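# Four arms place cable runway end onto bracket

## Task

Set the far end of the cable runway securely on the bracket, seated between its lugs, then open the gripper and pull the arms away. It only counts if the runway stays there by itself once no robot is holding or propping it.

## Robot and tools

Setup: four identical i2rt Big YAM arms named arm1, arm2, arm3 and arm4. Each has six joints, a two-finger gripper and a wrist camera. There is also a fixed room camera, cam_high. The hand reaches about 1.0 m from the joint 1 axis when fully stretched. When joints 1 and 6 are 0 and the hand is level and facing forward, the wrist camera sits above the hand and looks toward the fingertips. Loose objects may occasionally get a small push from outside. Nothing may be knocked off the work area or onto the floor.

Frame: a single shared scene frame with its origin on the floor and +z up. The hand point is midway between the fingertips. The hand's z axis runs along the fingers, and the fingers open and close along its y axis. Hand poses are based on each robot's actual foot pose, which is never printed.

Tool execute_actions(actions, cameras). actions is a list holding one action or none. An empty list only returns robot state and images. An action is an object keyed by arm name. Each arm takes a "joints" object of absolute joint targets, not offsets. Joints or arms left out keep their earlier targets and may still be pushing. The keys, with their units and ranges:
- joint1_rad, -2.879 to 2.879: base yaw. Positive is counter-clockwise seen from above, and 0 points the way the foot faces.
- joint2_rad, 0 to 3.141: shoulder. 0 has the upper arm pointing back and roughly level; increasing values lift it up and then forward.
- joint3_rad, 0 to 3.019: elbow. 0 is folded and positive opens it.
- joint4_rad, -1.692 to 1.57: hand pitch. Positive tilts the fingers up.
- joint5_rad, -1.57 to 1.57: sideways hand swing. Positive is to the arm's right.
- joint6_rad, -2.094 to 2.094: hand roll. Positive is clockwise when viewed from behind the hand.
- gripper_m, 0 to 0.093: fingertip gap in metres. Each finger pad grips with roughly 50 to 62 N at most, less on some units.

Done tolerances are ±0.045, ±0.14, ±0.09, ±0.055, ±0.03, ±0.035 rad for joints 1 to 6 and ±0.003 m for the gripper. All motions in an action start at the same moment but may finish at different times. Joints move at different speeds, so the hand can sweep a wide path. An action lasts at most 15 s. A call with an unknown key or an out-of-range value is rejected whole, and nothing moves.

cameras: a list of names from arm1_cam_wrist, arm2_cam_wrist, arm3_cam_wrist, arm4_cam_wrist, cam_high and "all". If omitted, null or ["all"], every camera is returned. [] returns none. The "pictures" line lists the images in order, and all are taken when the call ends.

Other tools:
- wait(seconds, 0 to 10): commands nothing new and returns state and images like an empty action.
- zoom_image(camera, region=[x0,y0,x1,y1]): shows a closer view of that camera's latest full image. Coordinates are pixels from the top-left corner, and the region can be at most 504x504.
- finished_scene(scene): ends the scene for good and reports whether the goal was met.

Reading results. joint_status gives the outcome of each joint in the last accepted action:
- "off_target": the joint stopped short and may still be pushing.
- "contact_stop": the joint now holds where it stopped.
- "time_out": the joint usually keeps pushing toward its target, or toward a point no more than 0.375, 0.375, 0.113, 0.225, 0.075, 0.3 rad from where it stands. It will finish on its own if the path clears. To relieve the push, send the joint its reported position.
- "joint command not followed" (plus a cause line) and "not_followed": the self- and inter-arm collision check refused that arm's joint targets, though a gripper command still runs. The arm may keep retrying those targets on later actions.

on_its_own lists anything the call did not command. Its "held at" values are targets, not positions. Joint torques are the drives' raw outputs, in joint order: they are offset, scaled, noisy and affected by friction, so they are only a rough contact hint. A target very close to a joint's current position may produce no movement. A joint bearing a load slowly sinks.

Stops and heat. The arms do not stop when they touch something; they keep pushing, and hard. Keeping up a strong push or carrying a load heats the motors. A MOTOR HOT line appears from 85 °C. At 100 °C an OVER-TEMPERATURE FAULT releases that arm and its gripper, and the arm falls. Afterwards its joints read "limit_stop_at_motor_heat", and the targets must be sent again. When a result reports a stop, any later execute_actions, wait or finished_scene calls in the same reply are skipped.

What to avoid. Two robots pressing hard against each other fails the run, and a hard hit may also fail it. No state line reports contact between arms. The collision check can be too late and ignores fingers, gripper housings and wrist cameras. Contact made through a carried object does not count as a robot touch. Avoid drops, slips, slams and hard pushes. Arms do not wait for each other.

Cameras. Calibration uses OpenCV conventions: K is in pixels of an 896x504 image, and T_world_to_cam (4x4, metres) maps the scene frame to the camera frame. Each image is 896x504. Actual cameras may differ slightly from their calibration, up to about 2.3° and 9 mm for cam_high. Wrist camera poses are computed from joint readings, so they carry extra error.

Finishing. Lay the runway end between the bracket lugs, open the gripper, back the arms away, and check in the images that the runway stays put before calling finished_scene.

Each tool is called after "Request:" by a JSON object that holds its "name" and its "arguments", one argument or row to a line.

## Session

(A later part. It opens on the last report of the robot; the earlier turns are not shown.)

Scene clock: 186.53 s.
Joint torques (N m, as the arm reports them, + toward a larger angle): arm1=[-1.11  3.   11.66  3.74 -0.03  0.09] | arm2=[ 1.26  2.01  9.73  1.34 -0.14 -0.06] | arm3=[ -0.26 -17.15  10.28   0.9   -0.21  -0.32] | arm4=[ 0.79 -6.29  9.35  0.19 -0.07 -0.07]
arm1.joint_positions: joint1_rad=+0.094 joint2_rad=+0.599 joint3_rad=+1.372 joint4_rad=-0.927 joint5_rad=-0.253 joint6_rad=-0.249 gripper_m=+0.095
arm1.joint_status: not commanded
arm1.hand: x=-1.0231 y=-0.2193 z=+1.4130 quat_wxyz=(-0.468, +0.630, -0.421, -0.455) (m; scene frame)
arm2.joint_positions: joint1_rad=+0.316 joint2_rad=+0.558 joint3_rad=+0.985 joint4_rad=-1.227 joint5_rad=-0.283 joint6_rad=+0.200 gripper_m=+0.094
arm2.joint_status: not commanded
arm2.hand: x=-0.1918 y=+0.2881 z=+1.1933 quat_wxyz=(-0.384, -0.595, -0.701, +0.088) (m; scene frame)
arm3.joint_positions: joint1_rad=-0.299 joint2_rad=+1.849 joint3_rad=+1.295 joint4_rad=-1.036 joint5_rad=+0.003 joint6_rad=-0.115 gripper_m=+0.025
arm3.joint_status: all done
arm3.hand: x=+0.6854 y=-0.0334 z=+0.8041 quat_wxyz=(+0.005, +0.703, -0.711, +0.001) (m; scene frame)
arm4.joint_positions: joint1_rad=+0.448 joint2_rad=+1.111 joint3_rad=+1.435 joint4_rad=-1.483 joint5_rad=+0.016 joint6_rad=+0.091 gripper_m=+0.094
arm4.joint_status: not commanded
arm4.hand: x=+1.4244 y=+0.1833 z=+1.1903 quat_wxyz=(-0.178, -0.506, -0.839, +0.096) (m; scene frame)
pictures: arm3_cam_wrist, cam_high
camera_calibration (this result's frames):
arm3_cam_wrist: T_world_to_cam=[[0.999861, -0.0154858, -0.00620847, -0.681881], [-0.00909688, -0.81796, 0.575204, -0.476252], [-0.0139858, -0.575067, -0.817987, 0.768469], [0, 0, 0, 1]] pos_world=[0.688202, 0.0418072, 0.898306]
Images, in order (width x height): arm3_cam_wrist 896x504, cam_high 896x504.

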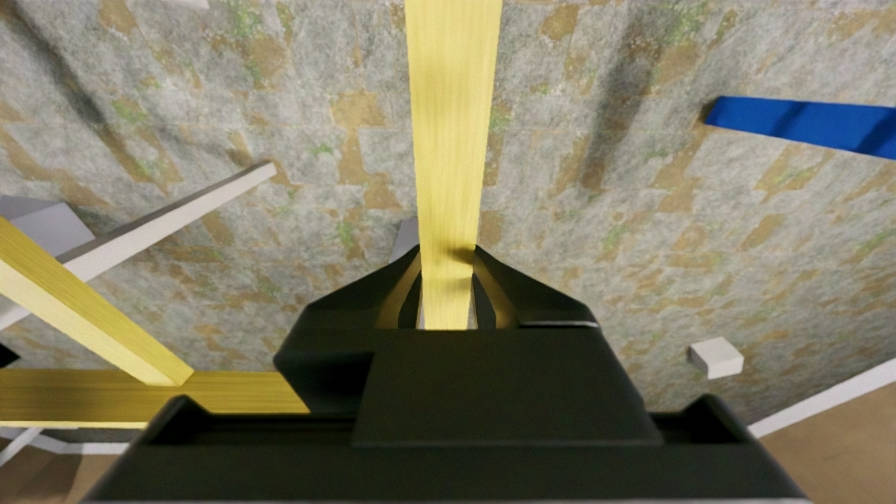

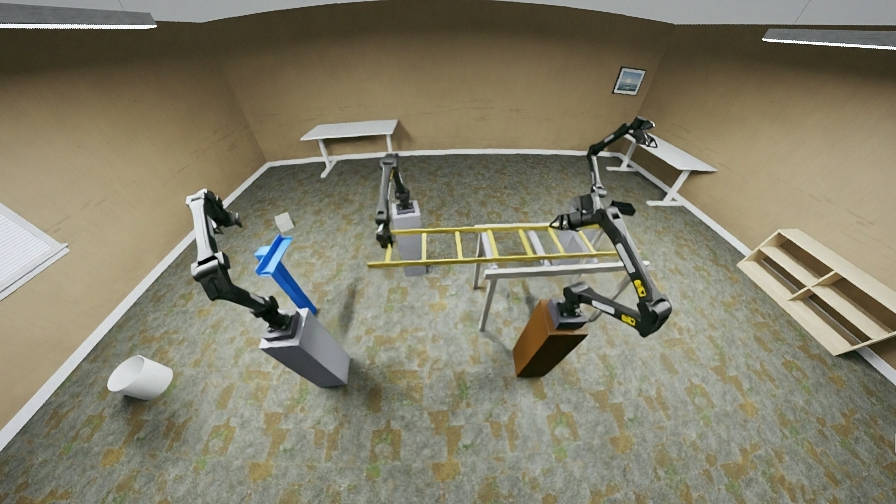

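Request:
{"name": "execute_actions", "arguments": {
  "actions": [
    {"arm3":{"joints":{"gripper_m":0.09}}}
  ],
  "cameras": []
}}

Request:
{"name": "execute_actions", "arguments": {
  "actions": [
    {"arm3":{"joints":{"joint3_rad":1.89,"joint4_rad":-1.355}}}
  ],
  "cameras": []
}}

Request:
{"name": "execute_actions", "arguments": {
  "actions": [
    {"arm3":{"joints":{"joint1_rad":0.485,"joint2_rad":2.10,"joint6_rad":0.665}}}
  ],
  "cameras": ["arm3_cam_wrist","cam_high"]
}}

Scene clock: 198.30 s.
Joint torques (N m, as the arm reports them, + toward a larger angle): arm1=[-1.13  2.93 11.67  3.73 -0.03  0.09] | arm2=[ 1.07  2.35  9.65  1.25 -0.13 -0.03] | arm3=[ -0.57 -17.17  10.18   0.89  -0.21  -0.21] | arm4=[ 0.71 -6.21  9.33  0.18 -0.08 -0.07]
arm1.joint_positions: joint1_rad=+0.094 joint2_rad=+0.599 joint3_rad=+1.372 joint4_rad=-0.927 joint5_rad=-0.253 joint6_rad=-0.249 gripper_m=+0.095
arm1.joint_status: not commanded
arm1.hand: x=-1.0231 y=-0.2193 z=+1.4130 quat_wxyz=(-0.468, +0.630, -0.421, -0.455) (m; scene frame)
arm2.joint_positions: joint1_rad=+0.316 joint2_rad=+0.558 joint3_rad=+0.985 joint4_rad=-1.227 joint5_rad=-0.283 joint6_rad=+0.200 gripper_m=+0.094
arm2.joint_status: not commanded
arm2.hand: x=-0.1918 y=+0.2881 z=+1.1933 quat_wxyz=(-0.384, -0.595, -0.701, +0.088) (m; scene frame)
arm3.joint_positions: joint1_rad=-0.299 joint2_rad=+1.850 joint3_rad=+1.295 joint4_rad=-1.036 joint5_rad=+0.003 joint6_rad=-0.129 gripper_m=+0.090
arm3.joint_status: all done
arm3.hand: x=+0.6854 y=-0.0334 z=+0.8039 quat_wxyz=(+0.005, +0.708, -0.706, +0.001) (m; scene frame)
arm4.joint_positions: joint1_rad=+0.448 joint2_rad=+1.111 joint3_rad=+1.435 joint4_rad=-1.483 joint5_rad=+0.016 joint6_rad=+0.091 gripper_m=+0.094
arm4.joint_status: not commanded
arm4.hand: x=+1.4244 y=+0.1833 z=+1.1903 quat_wxyz=(-0.178, -0.506, -0.839, +0.096) (m; scene frame)
pictures: none
No camera images: the call's "cameras" was empty. Leave "cameras" out to get every camera's image.

Scene clock: 199.60 s.
Joint torques (N m, as the arm reports them, + toward a larger angle): arm1=[-1.13  2.96 11.68  3.73 -0.03  0.09] | arm2=[ 1.    2.53  9.66  1.35 -0.11 -0.01] | arm3=[ -0.18 -19.35  14.21   0.61  -0.21  -0.19] | arm4=[ 0.75 -6.32  9.36  0.17 -0.08 -0.07]
arm1.joint_positions: joint1_rad=+0.094 joint2_rad=+0.599 joint3_rad=+1.372 joint4_rad=-0.927 joint5_rad=-0.253 joint6_rad=-0.249 gripper_m=+0.095
arm1.joint_status: not commanded
arm1.hand: x=-1.0231 y=-0.2193 z=+1.4130 quat_wxyz=(-0.468, +0.630, -0.421, -0.455) (m; scene frame)
arm2.joint_positions: joint1_rad=+0.316 joint2_rad=+0.558 joint3_rad=+0.985 joint4_rad=-1.227 joint5_rad=-0.283 joint6_rad=+0.200 gripper_m=+0.094
arm2.joint_status: not commanded
arm2.hand: x=-0.1918 y=+0.2881 z=+1.1933 quat_wxyz=(-0.384, -0.595, -0.701, +0.088) (m; scene frame)
arm3.joint_positions: joint1_rad=-0.299 joint2_rad=+1.847 joint3_rad=+1.844 joint4_rad=-1.341 joint5_rad=+0.003 joint6_rad=-0.129 gripper_m=+0.090
arm3.joint_status: all done
arm3.hand: x=+0.7013 y=+0.0801 z=+1.0116 quat_wxyz=(-0.092, +0.703, -0.701, -0.074) (m; scene frame)
arm4.joint_positions: joint1_rad=+0.448 joint2_rad=+1.111 joint3_rad=+1.435 joint4_rad=-1.483 joint5_rad=+0.016 joint6_rad=+0.091 gripper_m=+0.094
arm4.joint_status: not commanded
arm4.hand: x=+1.4244 y=+0.1833 z=+1.1903 quat_wxyz=(-0.178, -0.506, -0.839, +0.096) (m; scene frame)
pictures: none
No camera images: the call's "cameras" was empty. Leave "cameras" out to get every camera's image.

Scene clock: 201.43 s.
Joint torques (N m, as the arm reports them, + toward a larger angle): arm1=[-1.09  3.   11.67  3.75 -0.03  0.09] | arm2=[ 0.9   2.71  9.8   1.31 -0.13 -0.04] | arm3=[  0.01 -22.26  12.23   0.16   0.09  -0.04] | arm4=[ 0.75 -6.33  9.36  0.18 -0.07 -0.08]
arm1.joint_positions: joint1_rad=+0.094 joint2_rad=+0.599 joint3_rad=+1.372 joint4_rad=-0.927 joint5_rad=-0.253 joint6_rad=-0.249 gripper_m=+0.095
arm1.joint_status: not commanded
arm1.hand: x=-1.0231 y=-0.2193 z=+1.4130 quat_wxyz=(-0.468, +0.630, -0.421, -0.455) (m; scene frame)
arm2.joint_positions: joint1_rad=+0.316 joint2_rad=+0.558 joint3_rad=+0.985 joint4_rad=-1.227 joint5_rad=-0.283 joint6_rad=+0.200 gripper_m=+0.094
arm2.joint_status: not commanded
arm2.hand: x=-0.1918 y=+0.2881 z=+1.1933 quat_wxyz=(-0.384, -0.595, -0.701, +0.088) (m; scene frame)
arm3.joint_positions: joint1_rad=+0.476 joint2_rad=+2.100 joint3_rad=+1.858 joint4_rad=-1.341 joint5_rad=-0.002 joint6_rad=+0.656 gripper_m=+0.090
arm3.joint_status: all done
arm3.hand: x=+0.2340 y=-0.0317 z=+0.8636 quat_wxyz=(+0.000, +0.705, -0.709, +0.000) (m; scene frame)
arm4.joint_positions: joint1_rad=+0.448 joint2_rad=+1.111 joint3_rad=+1.435 joint4_rad=-1.483 joint5_rad=+0.016 joint6_rad=+0.091 gripper_m=+0.094
arm4.joint_status: not commanded
arm4.hand: x=+1.4244 y=+0.1833 z=+1.1903 quat_wxyz=(-0.178, -0.506, -0.839, +0.096) (m; scene frame)
pictures: arm3_cam_wrist, cam_high
camera_calibration (this result's frames):
arm3_cam_wrist: T_world_to_cam=[[0.999944, -0.0105924, -0.000720435, -0.234755], [-0.00831045, -0.823138, 0.567781, -0.507098], [-0.0066072, -0.567743, -0.823179, 0.814819], [0, 0, 0, 1]] pos_world=[0.235911, 0.0427097, 0.958494]
Images, in order (width x height): arm3_cam_wrist 896x504, cam_high 896x504.

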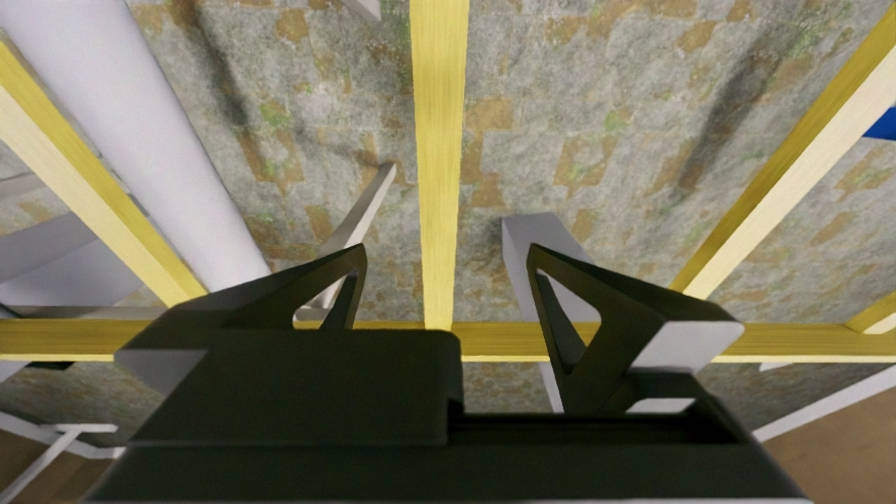

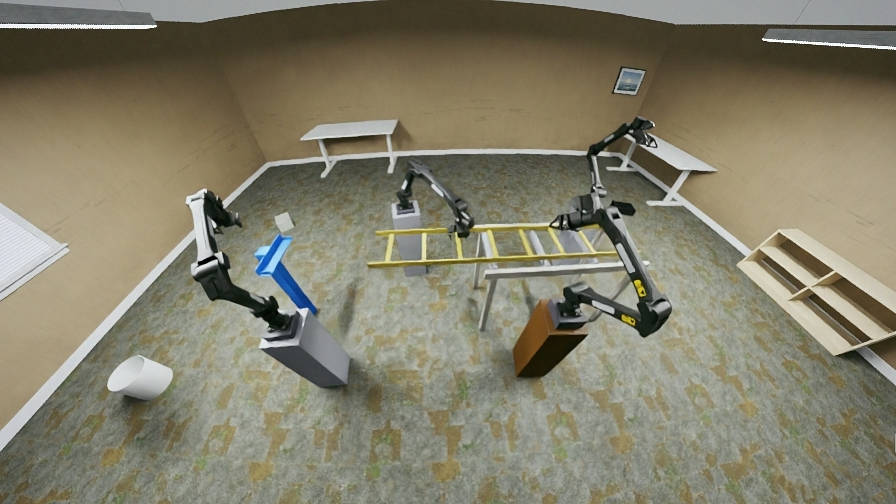

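Request:
{"name": "execute_actions", "arguments": {
  "actions": [
    {"arm3":{"joints":{"joint1_rad":0.487,"joint2_rad":2.176,"joint3_rad":1.781,"joint4_rad":-1.168}}}
  ],
  "cameras": []
}}

Request:
{"name": "execute_actions", "arguments": {
  "actions": [
    {"arm3":{"joints":{"gripper_m":0.0}}}
  ],
  "cameras": ["arm3_cam_wrist"]
}}

Scene clock: 206.07 s.
Joint torques (N m, as the arm reports them, + toward a larger angle): arm1=[-1.1   2.95 11.68  3.73 -0.03  0.09] | arm2=[ 0.95  2.21  9.66  1.32 -0.12 -0.02] | arm3=[  0.38 -24.55   8.7    1.4    0.09  -0.04] | arm4=[ 0.75 -6.23  9.35  0.17 -0.07 -0.07]
arm1.joint_positions: joint1_rad=+0.094 joint2_rad=+0.599 joint3_rad=+1.372 joint4_rad=-0.927 joint5_rad=-0.253 joint6_rad=-0.249 gripper_m=+0.095
arm1.joint_status: not commanded
arm1.hand: x=-1.0231 y=-0.2193 z=+1.4130 quat_wxyz=(-0.468, +0.630, -0.421, -0.455) (m; scene frame)
arm2.joint_positions: joint1_rad=+0.316 joint2_rad=+0.558 joint3_rad=+0.985 joint4_rad=-1.227 joint5_rad=-0.283 joint6_rad=+0.200 gripper_m=+0.094
arm2.joint_status: not commanded
arm2.hand: x=-0.1918 y=+0.2881 z=+1.1933 quat_wxyz=(-0.384, -0.595, -0.701, +0.088) (m; scene frame)
arm3.joint_positions: joint1_rad=+0.476 joint2_rad=+2.188 joint3_rad=+1.783 joint4_rad=-1.184 joint5_rad=-0.002 joint6_rad=+0.656 gripper_m=+0.090
arm3.joint_status: all done
arm3.hand: x=+0.2313 y=-0.0279 z=+0.7816 quat_wxyz=(+0.000, +0.705, -0.710, +0.003) (m; scene frame)
arm4.joint_positions: joint1_rad=+0.448 joint2_rad=+1.111 joint3_rad=+1.435 joint4_rad=-1.483 joint5_rad=+0.016 joint6_rad=+0.091 gripper_m=+0.094
arm4.joint_status: not commanded
arm4.hand: x=+1.4244 y=+0.1833 z=+1.1903 quat_wxyz=(-0.178, -0.506, -0.839, +0.096) (m; scene frame)
pictures: none
No camera images: the call's "cameras" was empty. Leave "cameras" out to get every camera's image.

Scene clock: 206.77 s.
Joint torques (N m, as the arm reports them, + toward a larger angle): arm1=[-1.09  3.02 11.68  3.74 -0.03  0.09] | arm2=[ 1.16  2.59  9.87  1.38 -0.14 -0.04] | arm3=[  0.21 -24.18   8.74   1.06   0.21  -0.19] | arm4=[ 0.79 -6.2   9.37  0.19 -0.07 -0.07]
arm1.joint_positions: joint1_rad=+0.094 joint2_rad=+0.599 joint3_rad=+1.372 joint4_rad=-0.927 joint5_rad=-0.253 joint6_rad=-0.249 gripper_m=+0.095
arm1.joint_status: not commanded
arm1.hand: x=-1.0231 y=-0.2193 z=+1.4130 quat_wxyz=(-0.468, +0.630, -0.421, -0.455) (m; scene frame)
arm2.joint_positions: joint1_rad=+0.316 joint2_rad=+0.558 joint3_rad=+0.985 joint4_rad=-1.227 joint5_rad=-0.283 joint6_rad=+0.200 gripper_m=+0.094
arm2.joint_status: not commanded
arm2.hand: x=-0.1918 y=+0.2881 z=+1.1933 quat_wxyz=(-0.384, -0.595, -0.701, +0.088) (m; scene frame)
arm3.joint_positions: joint1_rad=+0.479 joint2_rad=+2.188 joint3_rad=+1.783 joint4_rad=-1.176 joint5_rad=-0.004 joint6_rad=+0.673 gripper_m=+0.023
arm3.joint_status: gripper_m off_target (ended at +0.023, target +0.000)
arm3.hand: x=+0.2283 y=-0.0278 z=+0.7816 quat_wxyz=(+0.001, +0.700, -0.714, -0.001) (m; scene frame)
arm4.joint_positions: joint1_rad=+0.448 joint2_rad=+1.111 joint3_rad=+1.435 joint4_rad=-1.483 joint5_rad=+0.016 joint6_rad=+0.091 gripper_m=+0.094
arm4.joint_status: not commanded
arm4.hand: x=+1.4244 y=+0.1833 z=+1.1903 quat_wxyz=(-0.178, -0.506, -0.839, +0.096) (m; scene frame)
pictures: arm3_cam_wrist
camera_calibration (this result's frames):
arm3_cam_wrist: T_world_to_cam=[[0.999687, -0.0246977, -0.00390562, -0.226855], [-0.0181203, -0.823192, 0.567474, -0.454914], [-0.0172304, -0.567226, -0.823382, 0.752101], [0, 0, 0, 1]] pos_world=[0.2315, 0.0465267, 0.876533]
Images, in order (width x height): arm3_cam_wrist 896x504.

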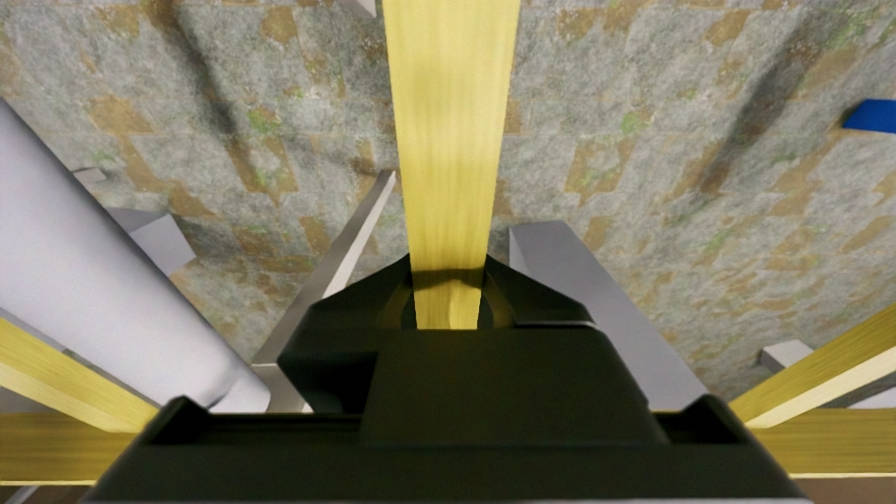

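Request:
{"name": "execute_actions", "arguments": {
  "actions": [
    {"arm3":{"joints":{"joint1_rad":0.347,"joint2_rad":2.037,"joint3_rad":1.545,"joint4_rad":-1.065,"joint6_rad":0.517}}}
  ],
  "cameras": []
}}

Request:
{"name": "execute_actions", "arguments": {
  "actions": [
    {"arm3":{"joints":{"joint1_rad":0.188,"joint2_rad":1.936,"joint3_rad":1.397,"joint4_rad":-1.015,"joint6_rad":0.358}}}
  ],
  "cameras": []
}}

Request:
{"name": "execute_actions", "arguments": {
  "actions": [
    {"arm3":{"joints":{"joint1_rad":0.008,"joint2_rad":1.87,"joint3_rad":1.312,"joint4_rad":-0.995,"joint6_rad":0.178}}}
  ],
  "cameras": ["cam_high","arm4_cam_wrist"]
}}

Scene clock: 219.00 s.
Joint torques (N m, as the arm reports them, + toward a larger angle): arm1=[-1.12  2.98 11.67  3.74 -0.03  0.09] | arm2=[ 1.05  2.13  9.78  1.22 -0.11 -0.03] | arm3=[  0.88 -21.02  10.49   0.75   0.02  -0.2 ] | arm4=[ 0.72 -6.32  9.36  0.18 -0.07 -0.07]
arm1.joint_positions: joint1_rad=+0.094 joint2_rad=+0.599 joint3_rad=+1.372 joint4_rad=-0.927 joint5_rad=-0.253 joint6_rad=-0.249 gripper_m=+0.095
arm1.joint_status: not commanded
arm1.hand: x=-1.0231 y=-0.2193 z=+1.4130 quat_wxyz=(-0.468, +0.630, -0.421, -0.455) (m; scene frame)
arm2.joint_positions: joint1_rad=+0.316 joint2_rad=+0.558 joint3_rad=+0.985 joint4_rad=-1.227 joint5_rad=-0.283 joint6_rad=+0.200 gripper_m=+0.094
arm2.joint_status: not commanded
arm2.hand: x=-0.1918 y=+0.2881 z=+1.1933 quat_wxyz=(-0.384, -0.595, -0.701, +0.088) (m; scene frame)
arm3.joint_positions: joint1_rad=+0.331 joint2_rad=+2.041 joint3_rad=+1.522 joint4_rad=-1.064 joint5_rad=+0.000 joint6_rad=+0.526 gripper_m=+0.023
arm3.joint_status: all done
arm3.hand: x=+0.3388 y=-0.0296 z=+0.7796 quat_wxyz=(+0.000, +0.699, -0.715, -0.001) (m; scene frame)
arm4.joint_positions: joint1_rad=+0.448 joint2_rad=+1.111 joint3_rad=+1.435 joint4_rad=-1.483 joint5_rad=+0.016 joint6_rad=+0.091 gripper_m=+0.094
arm4.joint_status: not commanded
arm4.hand: x=+1.4244 y=+0.1833 z=+1.1903 quat_wxyz=(-0.178, -0.506, -0.839, +0.096) (m; scene frame)
pictures: none
No camera images: the call's "cameras" was empty. Leave "cameras" out to get every camera's image.

Scene clock: 220.50 s.
Joint torques (N m, as the arm reports them, + toward a larger angle): arm1=[-1.09  2.98 11.68  3.73 -0.03  0.09] | arm2=[ 1.64  2.45  9.73  1.19 -0.14 -0.05] | arm3=[  1.99 -24.48  10.23   0.02   0.16  -0.05] | arm4=[ 0.81 -6.29  9.35  0.19 -0.07 -0.07]
arm1.joint_positions: joint1_rad=+0.094 joint2_rad=+0.599 joint3_rad=+1.372 joint4_rad=-0.927 joint5_rad=-0.253 joint6_rad=-0.249 gripper_m=+0.095
arm1.joint_status: not commanded
arm1.hand: x=-1.0231 y=-0.2193 z=+1.4130 quat_wxyz=(-0.468, +0.630, -0.421, -0.455) (m; scene frame)
arm2.joint_positions: joint1_rad=+0.316 joint2_rad=+0.558 joint3_rad=+0.985 joint4_rad=-1.227 joint5_rad=-0.283 joint6_rad=+0.200 gripper_m=+0.094
arm2.joint_status: not commanded
arm2.hand: x=-0.1918 y=+0.2881 z=+1.1933 quat_wxyz=(-0.384, -0.595, -0.701, +0.088) (m; scene frame)
arm3.joint_positions: joint1_rad=+0.155 joint2_rad=+1.988 joint3_rad=+1.371 joint4_rad=-1.000 joint5_rad=-0.004 joint6_rad=+0.350 gripper_m=+0.023
arm3.joint_status: all done
arm3.hand: x=+0.4465 y=-0.0312 z=+0.7589 quat_wxyz=(+0.010, +0.699, -0.715, +0.014) (m; scene frame)
arm4.joint_positions: joint1_rad=+0.448 joint2_rad=+1.111 joint3_rad=+1.435 joint4_rad=-1.483 joint5_rad=+0.016 joint6_rad=+0.091 gripper_m=+0.094
arm4.joint_status: not commanded
arm4.hand: x=+1.4244 y=+0.1833 z=+1.1903 quat_wxyz=(-0.178, -0.506, -0.839, +0.096) (m; scene frame)
pictures: none
No camera images: the call's "cameras" was empty. Leave "cameras" out to get every camera's image.

Scene clock: 222.13 s.
Joint torques (N m, as the arm reports them, + toward a larger angle): arm1=[-1.13  2.97 11.68  3.73 -0.03  0.09] | arm2=[ 0.63  2.42  9.74  1.28 -0.11 -0.05] | arm3=[  1.27 -26.77   9.94  -0.61   0.14  -0.22] | arm4=[ 0.75 -6.24  9.35  0.21 -0.07 -0.07]
arm1.joint_positions: joint1_rad=+0.094 joint2_rad=+0.599 joint3_rad=+1.372 joint4_rad=-0.927 joint5_rad=-0.253 joint6_rad=-0.249 gripper_m=+0.095
arm1.joint_status: not commanded
arm1.hand: x=-1.0231 y=-0.2193 z=+1.4130 quat_wxyz=(-0.468, +0.630, -0.421, -0.455) (m; scene frame)
arm2.joint_positions: joint1_rad=+0.316 joint2_rad=+0.558 joint3_rad=+0.985 joint4_rad=-1.227 joint5_rad=-0.283 joint6_rad=+0.200 gripper_m=+0.094
arm2.joint_status: not commanded
arm2.hand: x=-0.1918 y=+0.2881 z=+1.1933 quat_wxyz=(-0.384, -0.595, -0.701, +0.088) (m; scene frame)
arm3.joint_positions: joint1_rad=-0.013 joint2_rad=+1.963 joint3_rad=+1.284 joint4_rad=-0.964 joint5_rad=-0.004 joint6_rad=+0.191 gripper_m=+0.023
arm3.joint_status: all done
arm3.hand: x=+0.5386 y=-0.0373 z=+0.7455 quat_wxyz=(+0.021, +0.696, -0.718, +0.023) (m; scene frame)
arm4.joint_positions: joint1_rad=+0.448 joint2_rad=+1.111 joint3_rad=+1.435 joint4_rad=-1.483 joint5_rad=+0.016 joint6_rad=+0.091 gripper_m=+0.094
arm4.joint_status: not commanded
arm4.hand: x=+1.4244 y=+0.1833 z=+1.1903 quat_wxyz=(-0.178, -0.506, -0.839, +0.096) (m; scene frame)
pictures: arm4_cam_wrist, cam_high
camera_calibration (this result's frames):
arm4_cam_wrist: T_world_to_cam=[[-0.883721, -0.467652, -0.0183973, 1.3629], [-0.461026, 0.863085, 0.206251, 0.257368], [-0.0805755, 0.19075, -0.978326, 1.36691], [0, 0, 0, 1]] pos_world=[1.43322, 0.154495, 1.30928]
Images, in order (width x height): arm4_cam_wrist 896x504, cam_high 896x504.

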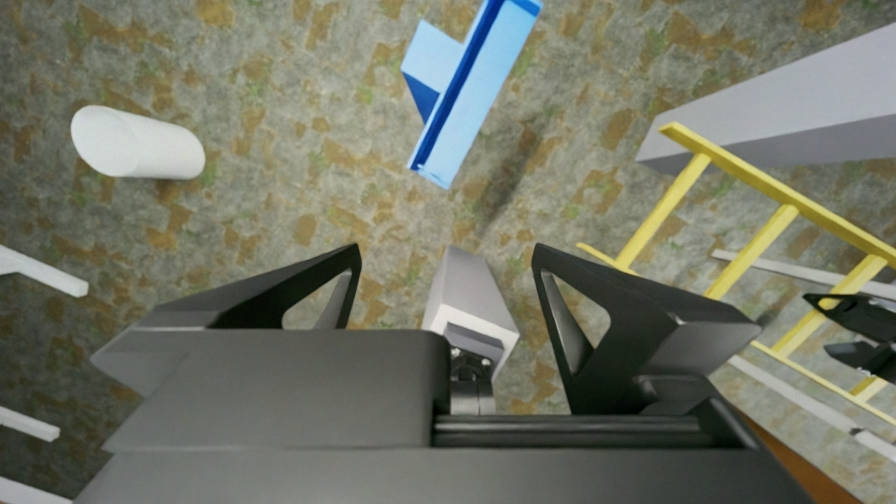

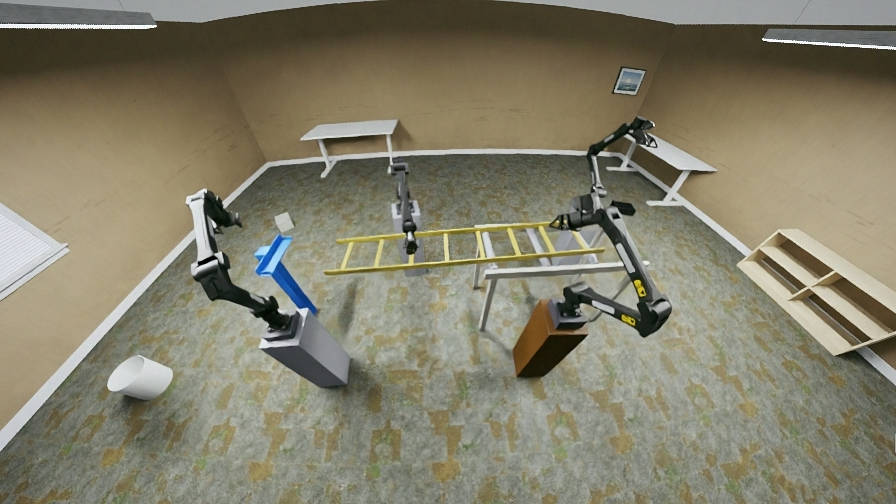

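Request:
{"name": "execute_actions", "arguments": {
  "actions": [
    {"arm3":{"joints":{"joint2_rad":1.765,"joint3_rad":1.33,"joint4_rad":-1.02}},"arm4":{"joints":{"joint1_rad":-0.531,"joint2_rad":1.895,"joint3_rad":1.61,"joint4_rad":-1.255,"joint5_rad":0.0,"joint6_rad":-0.42}}}
  ],
  "cameras": ["cam_high","arm4_cam_wrist"]
}}

Scene clock: 237.73 s.
Joint torques (N m, as the arm reports them, + toward a larger angle): arm1=[-1.18  2.97 11.67  3.73 -0.03  0.09] | arm2=[ 1.04  1.86  9.68  1.29 -0.14 -0.02] | arm3=[  1.11 -29.6   11.99  -0.01  -0.55  -0.27] | arm4=[  0.62 -18.91   8.28   0.34  -0.1   -0.16]
arm1.joint_positions: joint1_rad=+0.094 joint2_rad=+0.599 joint3_rad=+1.372 joint4_rad=-0.927 joint5_rad=-0.253 joint6_rad=-0.249 gripper_m=+0.095
arm1.joint_status: not commanded
arm1.hand: x=-1.0231 y=-0.2193 z=+1.4130 quat_wxyz=(-0.468, +0.630, -0.421, -0.455) (m; scene frame)
arm2.joint_positions: joint1_rad=+0.316 joint2_rad=+0.558 joint3_rad=+0.985 joint4_rad=-1.227 joint5_rad=-0.283 joint6_rad=+0.200 gripper_m=+0.094
arm2.joint_status: not commanded
arm2.hand: x=-0.1918 y=+0.2881 z=+1.1933 quat_wxyz=(-0.384, -0.595, -0.701, +0.088) (m; scene frame)
arm3.joint_positions: joint1_rad=-0.011 joint2_rad=+1.893 joint3_rad=+1.284 joint4_rad=-1.003 joint5_rad=+0.011 joint6_rad=+0.196 gripper_m=+0.023
arm3.joint_status: all done
arm3.hand: x=+0.5399 y=-0.0369 z=+0.7799 quat_wxyz=(+0.006, +0.695, -0.719, +0.014) (m; scene frame)
arm4.joint_positions: joint1_rad=-0.533 joint2_rad=+1.924 joint3_rad=+1.592 joint4_rad=-1.262 joint5_rad=+0.000 joint6_rad=-0.408 gripper_m=+0.094
arm4.joint_status: all done
arm4.hand: x=+0.9966 y=-0.0266 z=+0.8876 quat_wxyz=(+0.007, -0.705, -0.710, -0.010) (m; scene frame)
pictures: arm4_cam_wrist, cam_high
camera_calibration (this result's frames):
arm4_cam_wrist: T_world_to_cam=[[-0.999986, -0.00464057, -0.00271792, 0.99539], [-0.00534606, 0.802852, 0.596154, -0.49803], [-0.000584409, 0.59616, -0.802865, 0.851664], [0, 0, 0, 1]] pos_world=[0.99321, -0.103265, 0.98338]
Images, in order (width x height): arm4_cam_wrist 896x504, cam_high 896x504.

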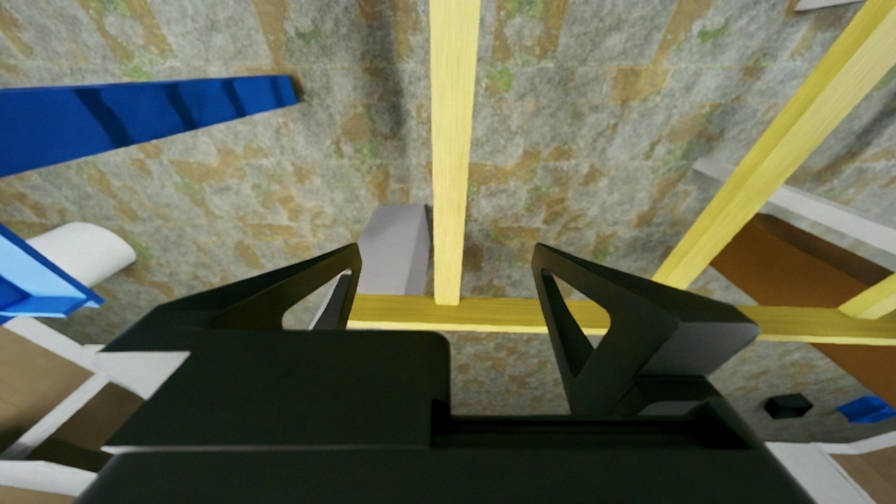

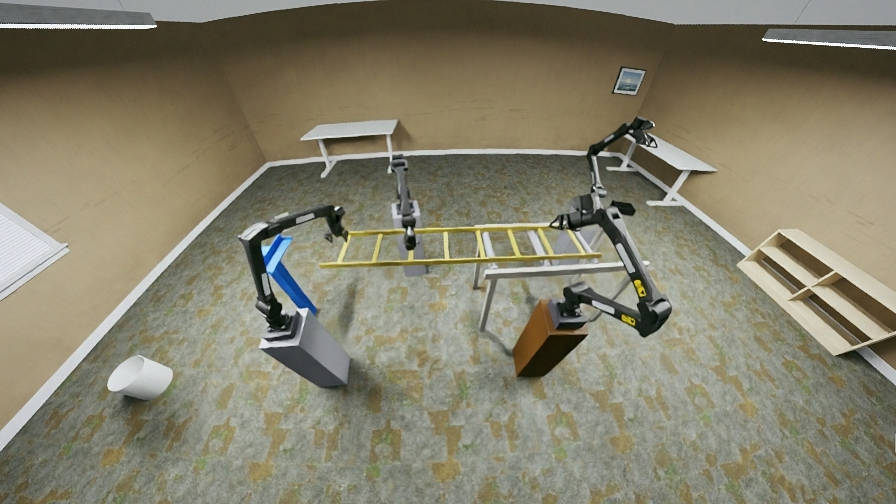

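Request:
{"name": "execute_actions", "arguments": {
  "actions": [
    {"arm4":{"joints":{"joint2_rad":2.005,"joint3_rad":1.455,"joint4_rad":-0.985}}}
  ],
  "cameras": []
}}

Request:
{"name": "execute_actions", "arguments": {
  "actions": [
    {"arm4":{"joints":{"gripper_m":0.0}}}
  ],
  "cameras": ["arm4_cam_wrist"]
}}

Scene clock: 244.83 s.
Joint torques (N m, as the arm reports them, + toward a larger angle): arm1=[-1.09  2.97 11.67  3.74 -0.03  0.09] | arm2=[ 0.97  1.93  9.75  1.28 -0.14 -0.07] | arm3=[  1.09 -29.73  12.    -0.01  -0.55  -0.27] | arm4=[  0.59 -18.37   6.98   0.75  -0.1   -0.19]
arm1.joint_positions: joint1_rad=+0.094 joint2_rad=+0.599 joint3_rad=+1.372 joint4_rad=-0.927 joint5_rad=-0.253 joint6_rad=-0.249 gripper_m=+0.095
arm1.joint_status: not commanded
arm1.hand: x=-1.0231 y=-0.2193 z=+1.4130 quat_wxyz=(-0.468, +0.630, -0.421, -0.455) (m; scene frame)
arm2.joint_positions: joint1_rad=+0.316 joint2_rad=+0.558 joint3_rad=+0.985 joint4_rad=-1.227 joint5_rad=-0.283 joint6_rad=+0.200 gripper_m=+0.094
arm2.joint_status: not commanded
arm2.hand: x=-0.1918 y=+0.2881 z=+1.1933 quat_wxyz=(-0.384, -0.595, -0.701, +0.088) (m; scene frame)
arm3.joint_positions: joint1_rad=-0.011 joint2_rad=+1.893 joint3_rad=+1.284 joint4_rad=-1.003 joint5_rad=+0.011 joint6_rad=+0.196 gripper_m=+0.023
arm3.joint_status: not commanded
arm3.hand: x=+0.5399 y=-0.0369 z=+0.7799 quat_wxyz=(+0.006, +0.695, -0.719, +0.014) (m; scene frame)
arm4.joint_positions: joint1_rad=-0.533 joint2_rad=+2.021 joint3_rad=+1.445 joint4_rad=-1.004 joint5_rad=+0.000 joint6_rad=-0.408 gripper_m=+0.094
arm4.joint_status: all done
arm4.hand: x=+0.9987 y=-0.0206 z=+0.7834 quat_wxyz=(+0.004, -0.705, -0.710, -0.004) (m; scene frame)
pictures: none
No camera images: the call's "cameras" was empty. Leave "cameras" out to get every camera's image.

Scene clock: 245.57 s.
Joint torques (N m, as the arm reports them, + toward a larger angle): arm1=[-1.1   2.99 11.67  3.74 -0.03  0.09] | arm2=[ 0.93  2.18  9.72  1.2  -0.13 -0.04] | arm3=[  0.99 -29.54  12.     0.03  -0.61  -0.28] | arm4=[  0.89 -18.75   6.93   0.65  -0.32  -0.25]
arm1.joint_positions: joint1_rad=+0.094 joint2_rad=+0.599 joint3_rad=+1.372 joint4_rad=-0.927 joint5_rad=-0.253 joint6_rad=-0.249 gripper_m=+0.095
arm1.joint_status: not commanded
arm1.hand: x=-1.0231 y=-0.2193 z=+1.4130 quat_wxyz=(-0.468, +0.630, -0.421, -0.455) (m; scene frame)
arm2.joint_positions: joint1_rad=+0.316 joint2_rad=+0.558 joint3_rad=+0.985 joint4_rad=-1.227 joint5_rad=-0.283 joint6_rad=+0.200 gripper_m=+0.094
arm2.joint_status: not commanded
arm2.hand: x=-0.1918 y=+0.2881 z=+1.1933 quat_wxyz=(-0.384, -0.595, -0.701, +0.088) (m; scene frame)
arm3.joint_positions: joint1_rad=-0.011 joint2_rad=+1.893 joint3_rad=+1.284 joint4_rad=-1.003 joint5_rad=+0.012 joint6_rad=+0.196 gripper_m=+0.023
arm3.joint_status: not commanded
arm3.hand: x=+0.5402 y=-0.0370 z=+0.7799 quat_wxyz=(+0.005, +0.695, -0.719, +0.015) (m; scene frame)
arm4.joint_positions: joint1_rad=-0.535 joint2_rad=+2.021 joint3_rad=+1.445 joint4_rad=-1.000 joint5_rad=+0.005 joint6_rad=-0.403 gripper_m=+0.023
arm4.joint_status: gripper_m off_target (ended at +0.023, target +0.000)
arm4.hand: x=+0.9965 y=-0.0206 z=+0.7834 quat_wxyz=(+0.006, -0.707, -0.707, -0.001) (m; scene frame)
pictures: arm4_cam_wrist
camera_calibration (this result's frames):
arm4_cam_wrist: T_world_to_cam=[[-0.999956, 0.00210488, 0.0091687, 0.985738], [0.00706944, 0.811155, 0.584788, -0.444013], [-0.00620633, 0.584827, -0.811134, 0.776305], [0, 0, 0, 1]] pos_world=[0.993651, -0.0959162, 0.880303]
Images, in order (width x height): arm4_cam_wrist 896x504.

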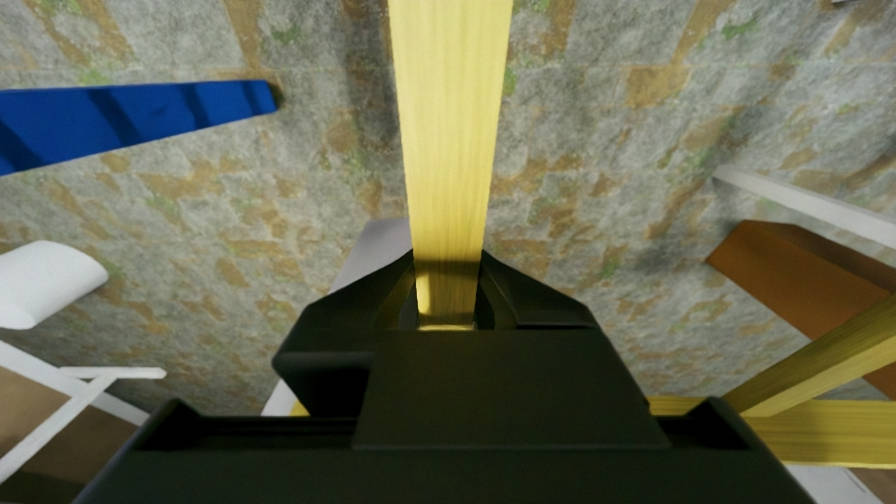

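Request:
{"name": "execute_actions", "arguments": {
  "actions": [
    {"arm4":{"joints":{"joint2_rad":1.92,"joint3_rad":1.47}},"arm3":{"joints":{"joint2_rad":1.875,"joint3_rad":1.30}}}
  ],
  "cameras": []
}}

Request:
{"name": "execute_actions", "arguments": {
  "actions": [
    {"arm3":{"joints":{"gripper_m":0.09}}}
  ],
  "cameras": []
}}

Request:
{"name": "execute_actions", "arguments": {
  "actions": [
    {"arm3":{"joints":{"joint2_rad":1.5,"joint3_rad":1.3,"joint4_rad":-1.3}}}
  ],
  "cameras": ["cam_high","arm4_cam_wrist","arm3_cam_wrist"]
}}

Scene clock: 251.17 s.
Joint torques (N m, as the arm reports them, + toward a larger angle): arm1=[-1.11  3.05 11.68  3.73 -0.03  0.09] | arm2=[ 1.02  2.39  9.73  1.28 -0.15 -0.04] | arm3=[  1.07 -19.39   9.51   0.05  -0.63  -0.28] | arm4=[  0.92 -24.7    8.07   0.66  -0.34  -0.24]
arm1.joint_positions: joint1_rad=+0.094 joint2_rad=+0.599 joint3_rad=+1.372 joint4_rad=-0.927 joint5_rad=-0.253 joint6_rad=-0.249 gripper_m=+0.095
arm1.joint_status: not commanded
arm1.hand: x=-1.0231 y=-0.2193 z=+1.4130 quat_wxyz=(-0.468, +0.630, -0.421, -0.455) (m; scene frame)
arm2.joint_positions: joint1_rad=+0.316 joint2_rad=+0.558 joint3_rad=+0.985 joint4_rad=-1.227 joint5_rad=-0.283 joint6_rad=+0.200 gripper_m=+0.094
arm2.joint_status: not commanded
arm2.hand: x=-0.1918 y=+0.2881 z=+1.1933 quat_wxyz=(-0.384, -0.595, -0.701, +0.088) (m; scene frame)
arm3.joint_positions: joint1_rad=-0.011 joint2_rad=+1.895 joint3_rad=+1.282 joint4_rad=-1.005 joint5_rad=+0.012 joint6_rad=+0.196 gripper_m=+0.023
arm3.joint_status: all done
arm3.hand: x=+0.5405 y=-0.0387 z=+0.7783 quat_wxyz=(+0.007, +0.695, -0.719, +0.017) (m; scene frame)
arm4.joint_positions: joint1_rad=-0.535 joint2_rad=+2.013 joint3_rad=+1.445 joint4_rad=-0.999 joint5_rad=+0.005 joint6_rad=-0.403 gripper_m=+0.023
arm4.joint_status: all done
arm4.hand: x=+0.9960 y=-0.0218 z=+0.7876 quat_wxyz=(+0.004, -0.707, -0.707, +0.003) (m; scene frame)
pictures: none
No camera images: the call's "cameras" was empty. Leave "cameras" out to get every camera's image.

Scene clock: 251.87 s.
Joint torques (N m, as the arm reports them, + toward a larger angle): arm1=[-1.16  3.   11.68  3.72 -0.03  0.09] | arm2=[ 1.25  2.28  9.75  1.31 -0.15 -0.04] | arm3=[  0.46 -18.56   9.64   0.15  -0.24  -0.17] | arm4=[  0.86 -23.95   8.11   0.6   -0.29  -0.25]
arm1.joint_positions: joint1_rad=+0.094 joint2_rad=+0.599 joint3_rad=+1.372 joint4_rad=-0.927 joint5_rad=-0.253 joint6_rad=-0.249 gripper_m=+0.095
arm1.joint_status: not commanded
arm1.hand: x=-1.0231 y=-0.2193 z=+1.4130 quat_wxyz=(-0.468, +0.630, -0.421, -0.455) (m; scene frame)
arm2.joint_positions: joint1_rad=+0.316 joint2_rad=+0.558 joint3_rad=+0.985 joint4_rad=-1.227 joint5_rad=-0.283 joint6_rad=+0.200 gripper_m=+0.094
arm2.joint_status: not commanded
arm2.hand: x=-0.1918 y=+0.2881 z=+1.1933 quat_wxyz=(-0.384, -0.595, -0.701, +0.088) (m; scene frame)
arm3.joint_positions: joint1_rad=+0.000 joint2_rad=+1.885 joint3_rad=+1.282 joint4_rad=-1.007 joint5_rad=+0.004 joint6_rad=+0.187 gripper_m=+0.090
arm3.joint_status: all done
arm3.hand: x=+0.5337 y=-0.0390 z=+0.7833 quat_wxyz=(+0.008, +0.702, -0.712, +0.011) (m; scene frame)
arm4.joint_positions: joint1_rad=-0.535 joint2_rad=+2.013 joint3_rad=+1.443 joint4_rad=-0.999 joint5_rad=+0.004 joint6_rad=-0.403 gripper_m=+0.023
arm4.joint_status: not commanded
arm4.hand: x=+0.9962 y=-0.0216 z=+0.7872 quat_wxyz=(+0.004, -0.707, -0.707, +0.003) (m; scene frame)
pictures: none
No camera images: the call's "cameras" was empty. Leave "cameras" out to get every camera's image.

Scene clock: 253.20 s.
Joint torques (N m, as the arm reports them, + toward a larger angle): arm1=[-1.16  2.94 11.66  3.73 -0.03  0.09] | arm2=[ 1.25  2.4   9.61  1.2  -0.14 -0.04] | arm3=[  0.26 -13.61  11.21   0.37  -0.24  -0.19] | arm4=[  0.76 -24.51   8.13   0.6   -0.3   -0.25]
arm1.joint_positions: joint1_rad=+0.094 joint2_rad=+0.599 joint3_rad=+1.372 joint4_rad=-0.927 joint5_rad=-0.253 joint6_rad=-0.249 gripper_m=+0.095
arm1.joint_status: not commanded
arm1.hand: x=-1.0231 y=-0.2193 z=+1.4130 quat_wxyz=(-0.468, +0.630, -0.421, -0.455) (m; scene frame)
arm2.joint_positions: joint1_rad=+0.316 joint2_rad=+0.558 joint3_rad=+0.985 joint4_rad=-1.227 joint5_rad=-0.283 joint6_rad=+0.200 gripper_m=+0.094
arm2.joint_status: not commanded
arm2.hand: x=-0.1918 y=+0.2881 z=+1.1933 quat_wxyz=(-0.384, -0.595, -0.701, +0.088) (m; scene frame)
arm3.joint_positions: joint1_rad=+0.000 joint2_rad=+1.499 joint3_rad=+1.282 joint4_rad=-1.287 joint5_rad=+0.004 joint6_rad=+0.186 gripper_m=+0.090
arm3.joint_status: all done
arm3.hand: x=+0.5446 y=-0.0967 z=+0.9609 quat_wxyz=(-0.023, +0.702, -0.711, -0.032) (m; scene frame)
arm4.joint_positions: joint1_rad=-0.535 joint2_rad=+2.013 joint3_rad=+1.443 joint4_rad=-0.999 joint5_rad=+0.004 joint6_rad=-0.403 gripper_m=+0.023
arm4.joint_status: not commanded
arm4.hand: x=+0.9962 y=-0.0216 z=+0.7872 quat_wxyz=(+0.004, -0.707, -0.707, +0.003) (m; scene frame)
pictures: arm3_cam_wrist, arm4_cam_wrist, cam_high
camera_calibration (this result's frames):
arm3_cam_wrist: T_world_to_cam=[[0.999736, -0.017146, -0.0153177, -0.532406], [-0.00713082, -0.864606, 0.5024, -0.555082], [-0.0218579, -0.502158, -0.8645, 0.914394], [0, 0, 0, 1]] pos_world=[0.548293, -0.029886, 1.06121]
arm4_cam_wrist: T_world_to_cam=[[-0.99993, 0.00252819, 0.0115934, 0.983551], [0.00876975, 0.815615, 0.578529, -0.442154], [-0.00799308, 0.57859, -0.815579, 0.785059], [0, 0, 0, 1]] pos_world=[0.993635, -0.0960862, 0.884674]
Images, in order (width x height): arm3_cam_wrist 896x504, arm4_cam_wrist 896x504, cam_high 896x504.

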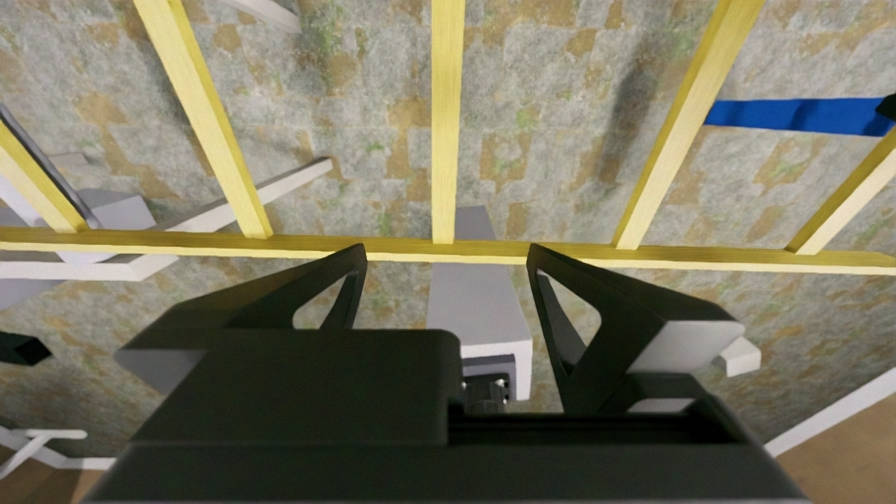

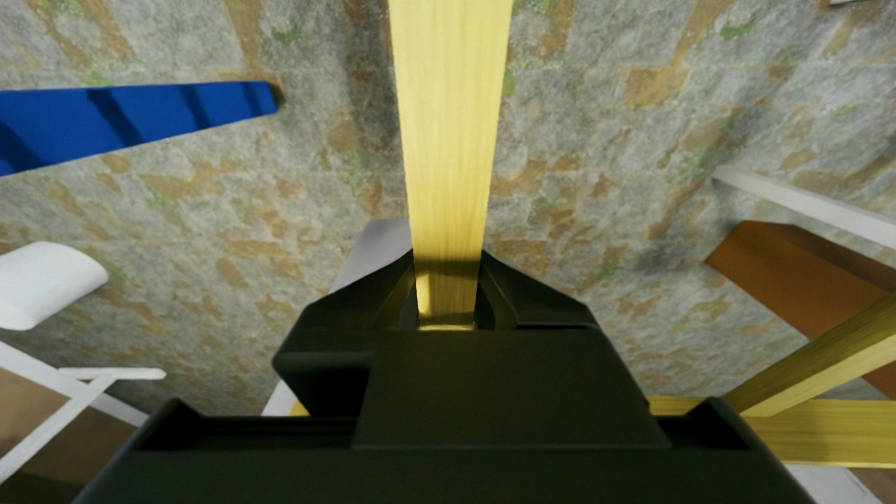

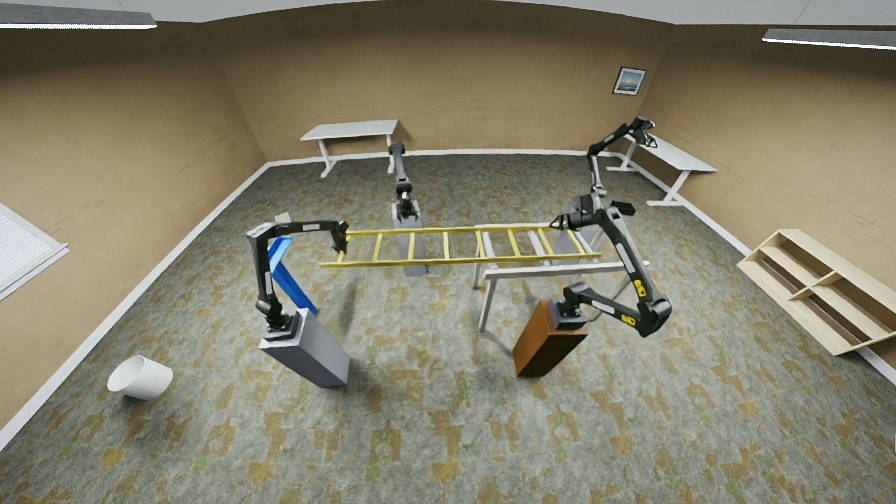

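Request:
{"name": "execute_actions", "arguments": {
  "actions": [
    {"arm4":{"joints":{"joint1_rad":-0.356,"joint2_rad":1.795,"joint3_rad":1.37,"joint4_rad":-1.004,"joint6_rad":-0.214}},"arm3":{"joints":{"joint1_rad":-0.6,"joint2_rad":1.3,"joint3_rad":1.5,"joint4_rad":-1.2,"joint6_rad":0.0}}}
  ],
  "cameras": []
}}

Request:
{"name": "execute_actions", "arguments": {
  "actions": [
    {"arm4":{"joints":{"joint1_rad":-0.168,"joint2_rad":1.748,"joint3_rad":1.326,"joint4_rad":-0.987,"joint6_rad":-0.026}}}
  ],
  "cameras": []
}}

Request:
{"name": "execute_actions", "arguments": {
  "actions": [
    {"arm4":{"joints":{"joint1_rad":0.023,"joint2_rad":1.74,"joint3_rad":1.348,"joint4_rad":-0.993,"joint6_rad":0.165}}}
  ],
  "cameras": ["cam_high","arm4_cam_wrist","arm3_cam_wrist"]
}}

Scene clock: 270.27 s.
Joint torques (N m, as the arm reports them, + toward a larger angle): arm1=[-1.11  2.99 11.67  3.74 -0.03  0.09] | arm2=[ 0.96  2.24  9.69  1.31 -0.11 -0.02] | arm3=[ -0.24 -12.09  12.44   2.    -0.09  -0.19] | arm4=[  0.51 -27.09   9.74  -0.86  -0.2    0.06]
arm1.joint_positions: joint1_rad=+0.094 joint2_rad=+0.599 joint3_rad=+1.372 joint4_rad=-0.927 joint5_rad=-0.253 joint6_rad=-0.249 gripper_m=+0.095
arm1.joint_status: not commanded
arm1.hand: x=-1.0231 y=-0.2193 z=+1.4130 quat_wxyz=(-0.468, +0.630, -0.421, -0.455) (m; scene frame)
arm2.joint_positions: joint1_rad=+0.316 joint2_rad=+0.558 joint3_rad=+0.985 joint4_rad=-1.227 joint5_rad=-0.283 joint6_rad=+0.200 gripper_m=+0.094
arm2.joint_status: not commanded
arm2.hand: x=-0.1918 y=+0.2881 z=+1.1933 quat_wxyz=(-0.384, -0.595, -0.701, +0.088) (m; scene frame)
arm3.joint_positions: joint1_rad=-0.600 joint2_rad=+1.303 joint3_rad=+1.477 joint4_rad=-1.208 joint5_rad=+0.001 joint6_rad=+0.008 gripper_m=+0.090
arm3.joint_status: all done
arm3.hand: x=+0.8250 y=-0.0990 z=+1.1424 quat_wxyz=(-0.223, +0.517, -0.813, -0.150) (m; scene frame)
arm4.joint_positions: joint1_rad=-0.356 joint2_rad=+1.937 joint3_rad=+1.319 joint4_rad=-0.977 joint5_rad=+0.003 joint6_rad=-0.226 gripper_m=+0.023
arm4.joint_status: joint2_rad time_out (moved -0.076 of -0.218); the others done
arm4.on_its_own: joint2_rad reads +1.937 and still pushes toward +1.795 since a time_out
arm4.hand: x=+1.1019 y=-0.0128 z=+0.7877 quat_wxyz=(+0.010, -0.707, -0.708, -0.009) (m; scene frame)
pictures: none
No camera images: the call's "cameras" was empty. Leave "cameras" out to get every camera's image.

not run: a stop came earlier in this reply.

not run: a stop came earlier in this reply.

Request:
{"name": "execute_actions", "arguments": {
  "actions": [
    {"arm4":{"joints":{"joint1_rad":-0.168,"joint2_rad":1.73,"joint3_rad":1.35,"joint4_rad":-0.995,"joint6_rad":-0.026}}}
  ],
  "cameras": ["arm3_cam_wrist"]
}}

Scene clock: 276.63 s.
Joint torques (N m, as the arm reports them, + toward a larger angle): arm1=[-1.15  2.95 11.69  3.74 -0.03  0.09] | arm2=[ 1.11  2.19  9.76  1.39 -0.14 -0.03] | arm3=[ -0.24 -11.55  12.46   2.    -0.09  -0.2 ] | arm4=[  0.98 -30.26  10.49  -0.82  -0.2    0.11]
arm1.joint_positions: joint1_rad=+0.094 joint2_rad=+0.599 joint3_rad=+1.372 joint4_rad=-0.927 joint5_rad=-0.253 joint6_rad=-0.249 gripper_m=+0.095
arm1.joint_status: not commanded
arm1.hand: x=-1.0231 y=-0.2193 z=+1.4130 quat_wxyz=(-0.468, +0.630, -0.421, -0.455) (m; scene frame)
arm2.joint_positions: joint1_rad=+0.316 joint2_rad=+0.558 joint3_rad=+0.985 joint4_rad=-1.227 joint5_rad=-0.283 joint6_rad=+0.200 gripper_m=+0.094
arm2.joint_status: not commanded
arm2.hand: x=-0.1918 y=+0.2881 z=+1.1933 quat_wxyz=(-0.384, -0.595, -0.701, +0.088) (m; scene frame)
arm3.joint_positions: joint1_rad=-0.600 joint2_rad=+1.303 joint3_rad=+1.477 joint4_rad=-1.208 joint5_rad=+0.001 joint6_rad=+0.008 gripper_m=+0.090
arm3.joint_status: not commanded
arm3.hand: x=+0.8250 y=-0.0990 z=+1.1424 quat_wxyz=(-0.223, +0.517, -0.813, -0.150) (m; scene frame)
arm4.joint_positions: joint1_rad=-0.174 joint2_rad=+1.915 joint3_rad=+1.288 joint4_rad=-0.969 joint5_rad=+0.003 joint6_rad=-0.042 gripper_m=+0.023
arm4.joint_status: joint2_rad time_out (moved -0.022 of -0.207); the others done
arm4.on_its_own: joint2_rad reads +1.915 and still pushes toward +1.730 since a time_out
arm4.hand: x=+1.1972 y=-0.0160 z=+0.7886 quat_wxyz=(+0.012, -0.707, -0.707, -0.008) (m; scene frame)
pictures: arm3_cam_wrist
camera_calibration (this result's frames):
arm3_cam_wrist: T_world_to_cam=[[0.905999, -0.422962, -0.0164165, -0.771587], [-0.421396, -0.904942, 0.0591981, 0.197803], [-0.0398945, -0.0467156, -0.998111, 1.28889], [0, 0, 0, 1]] pos_world=[0.833829, -0.0871406, 1.26208]
Images, in order (width x height): arm3_cam_wrist 896x504.

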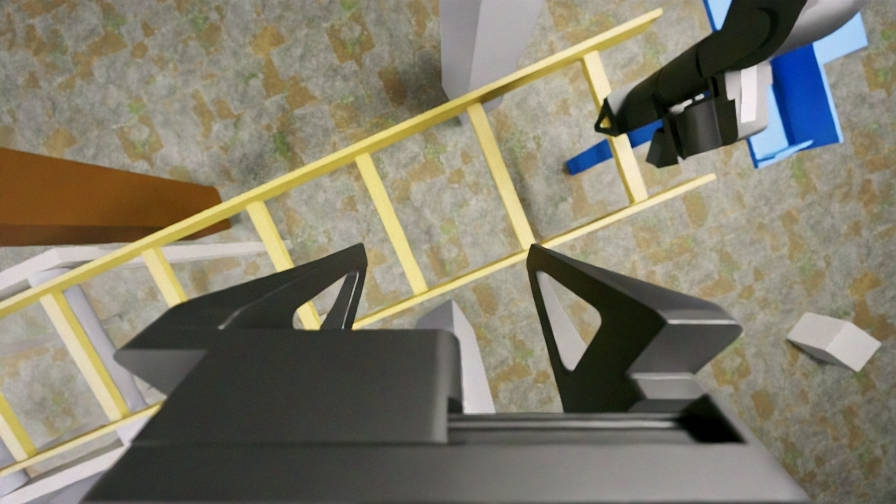

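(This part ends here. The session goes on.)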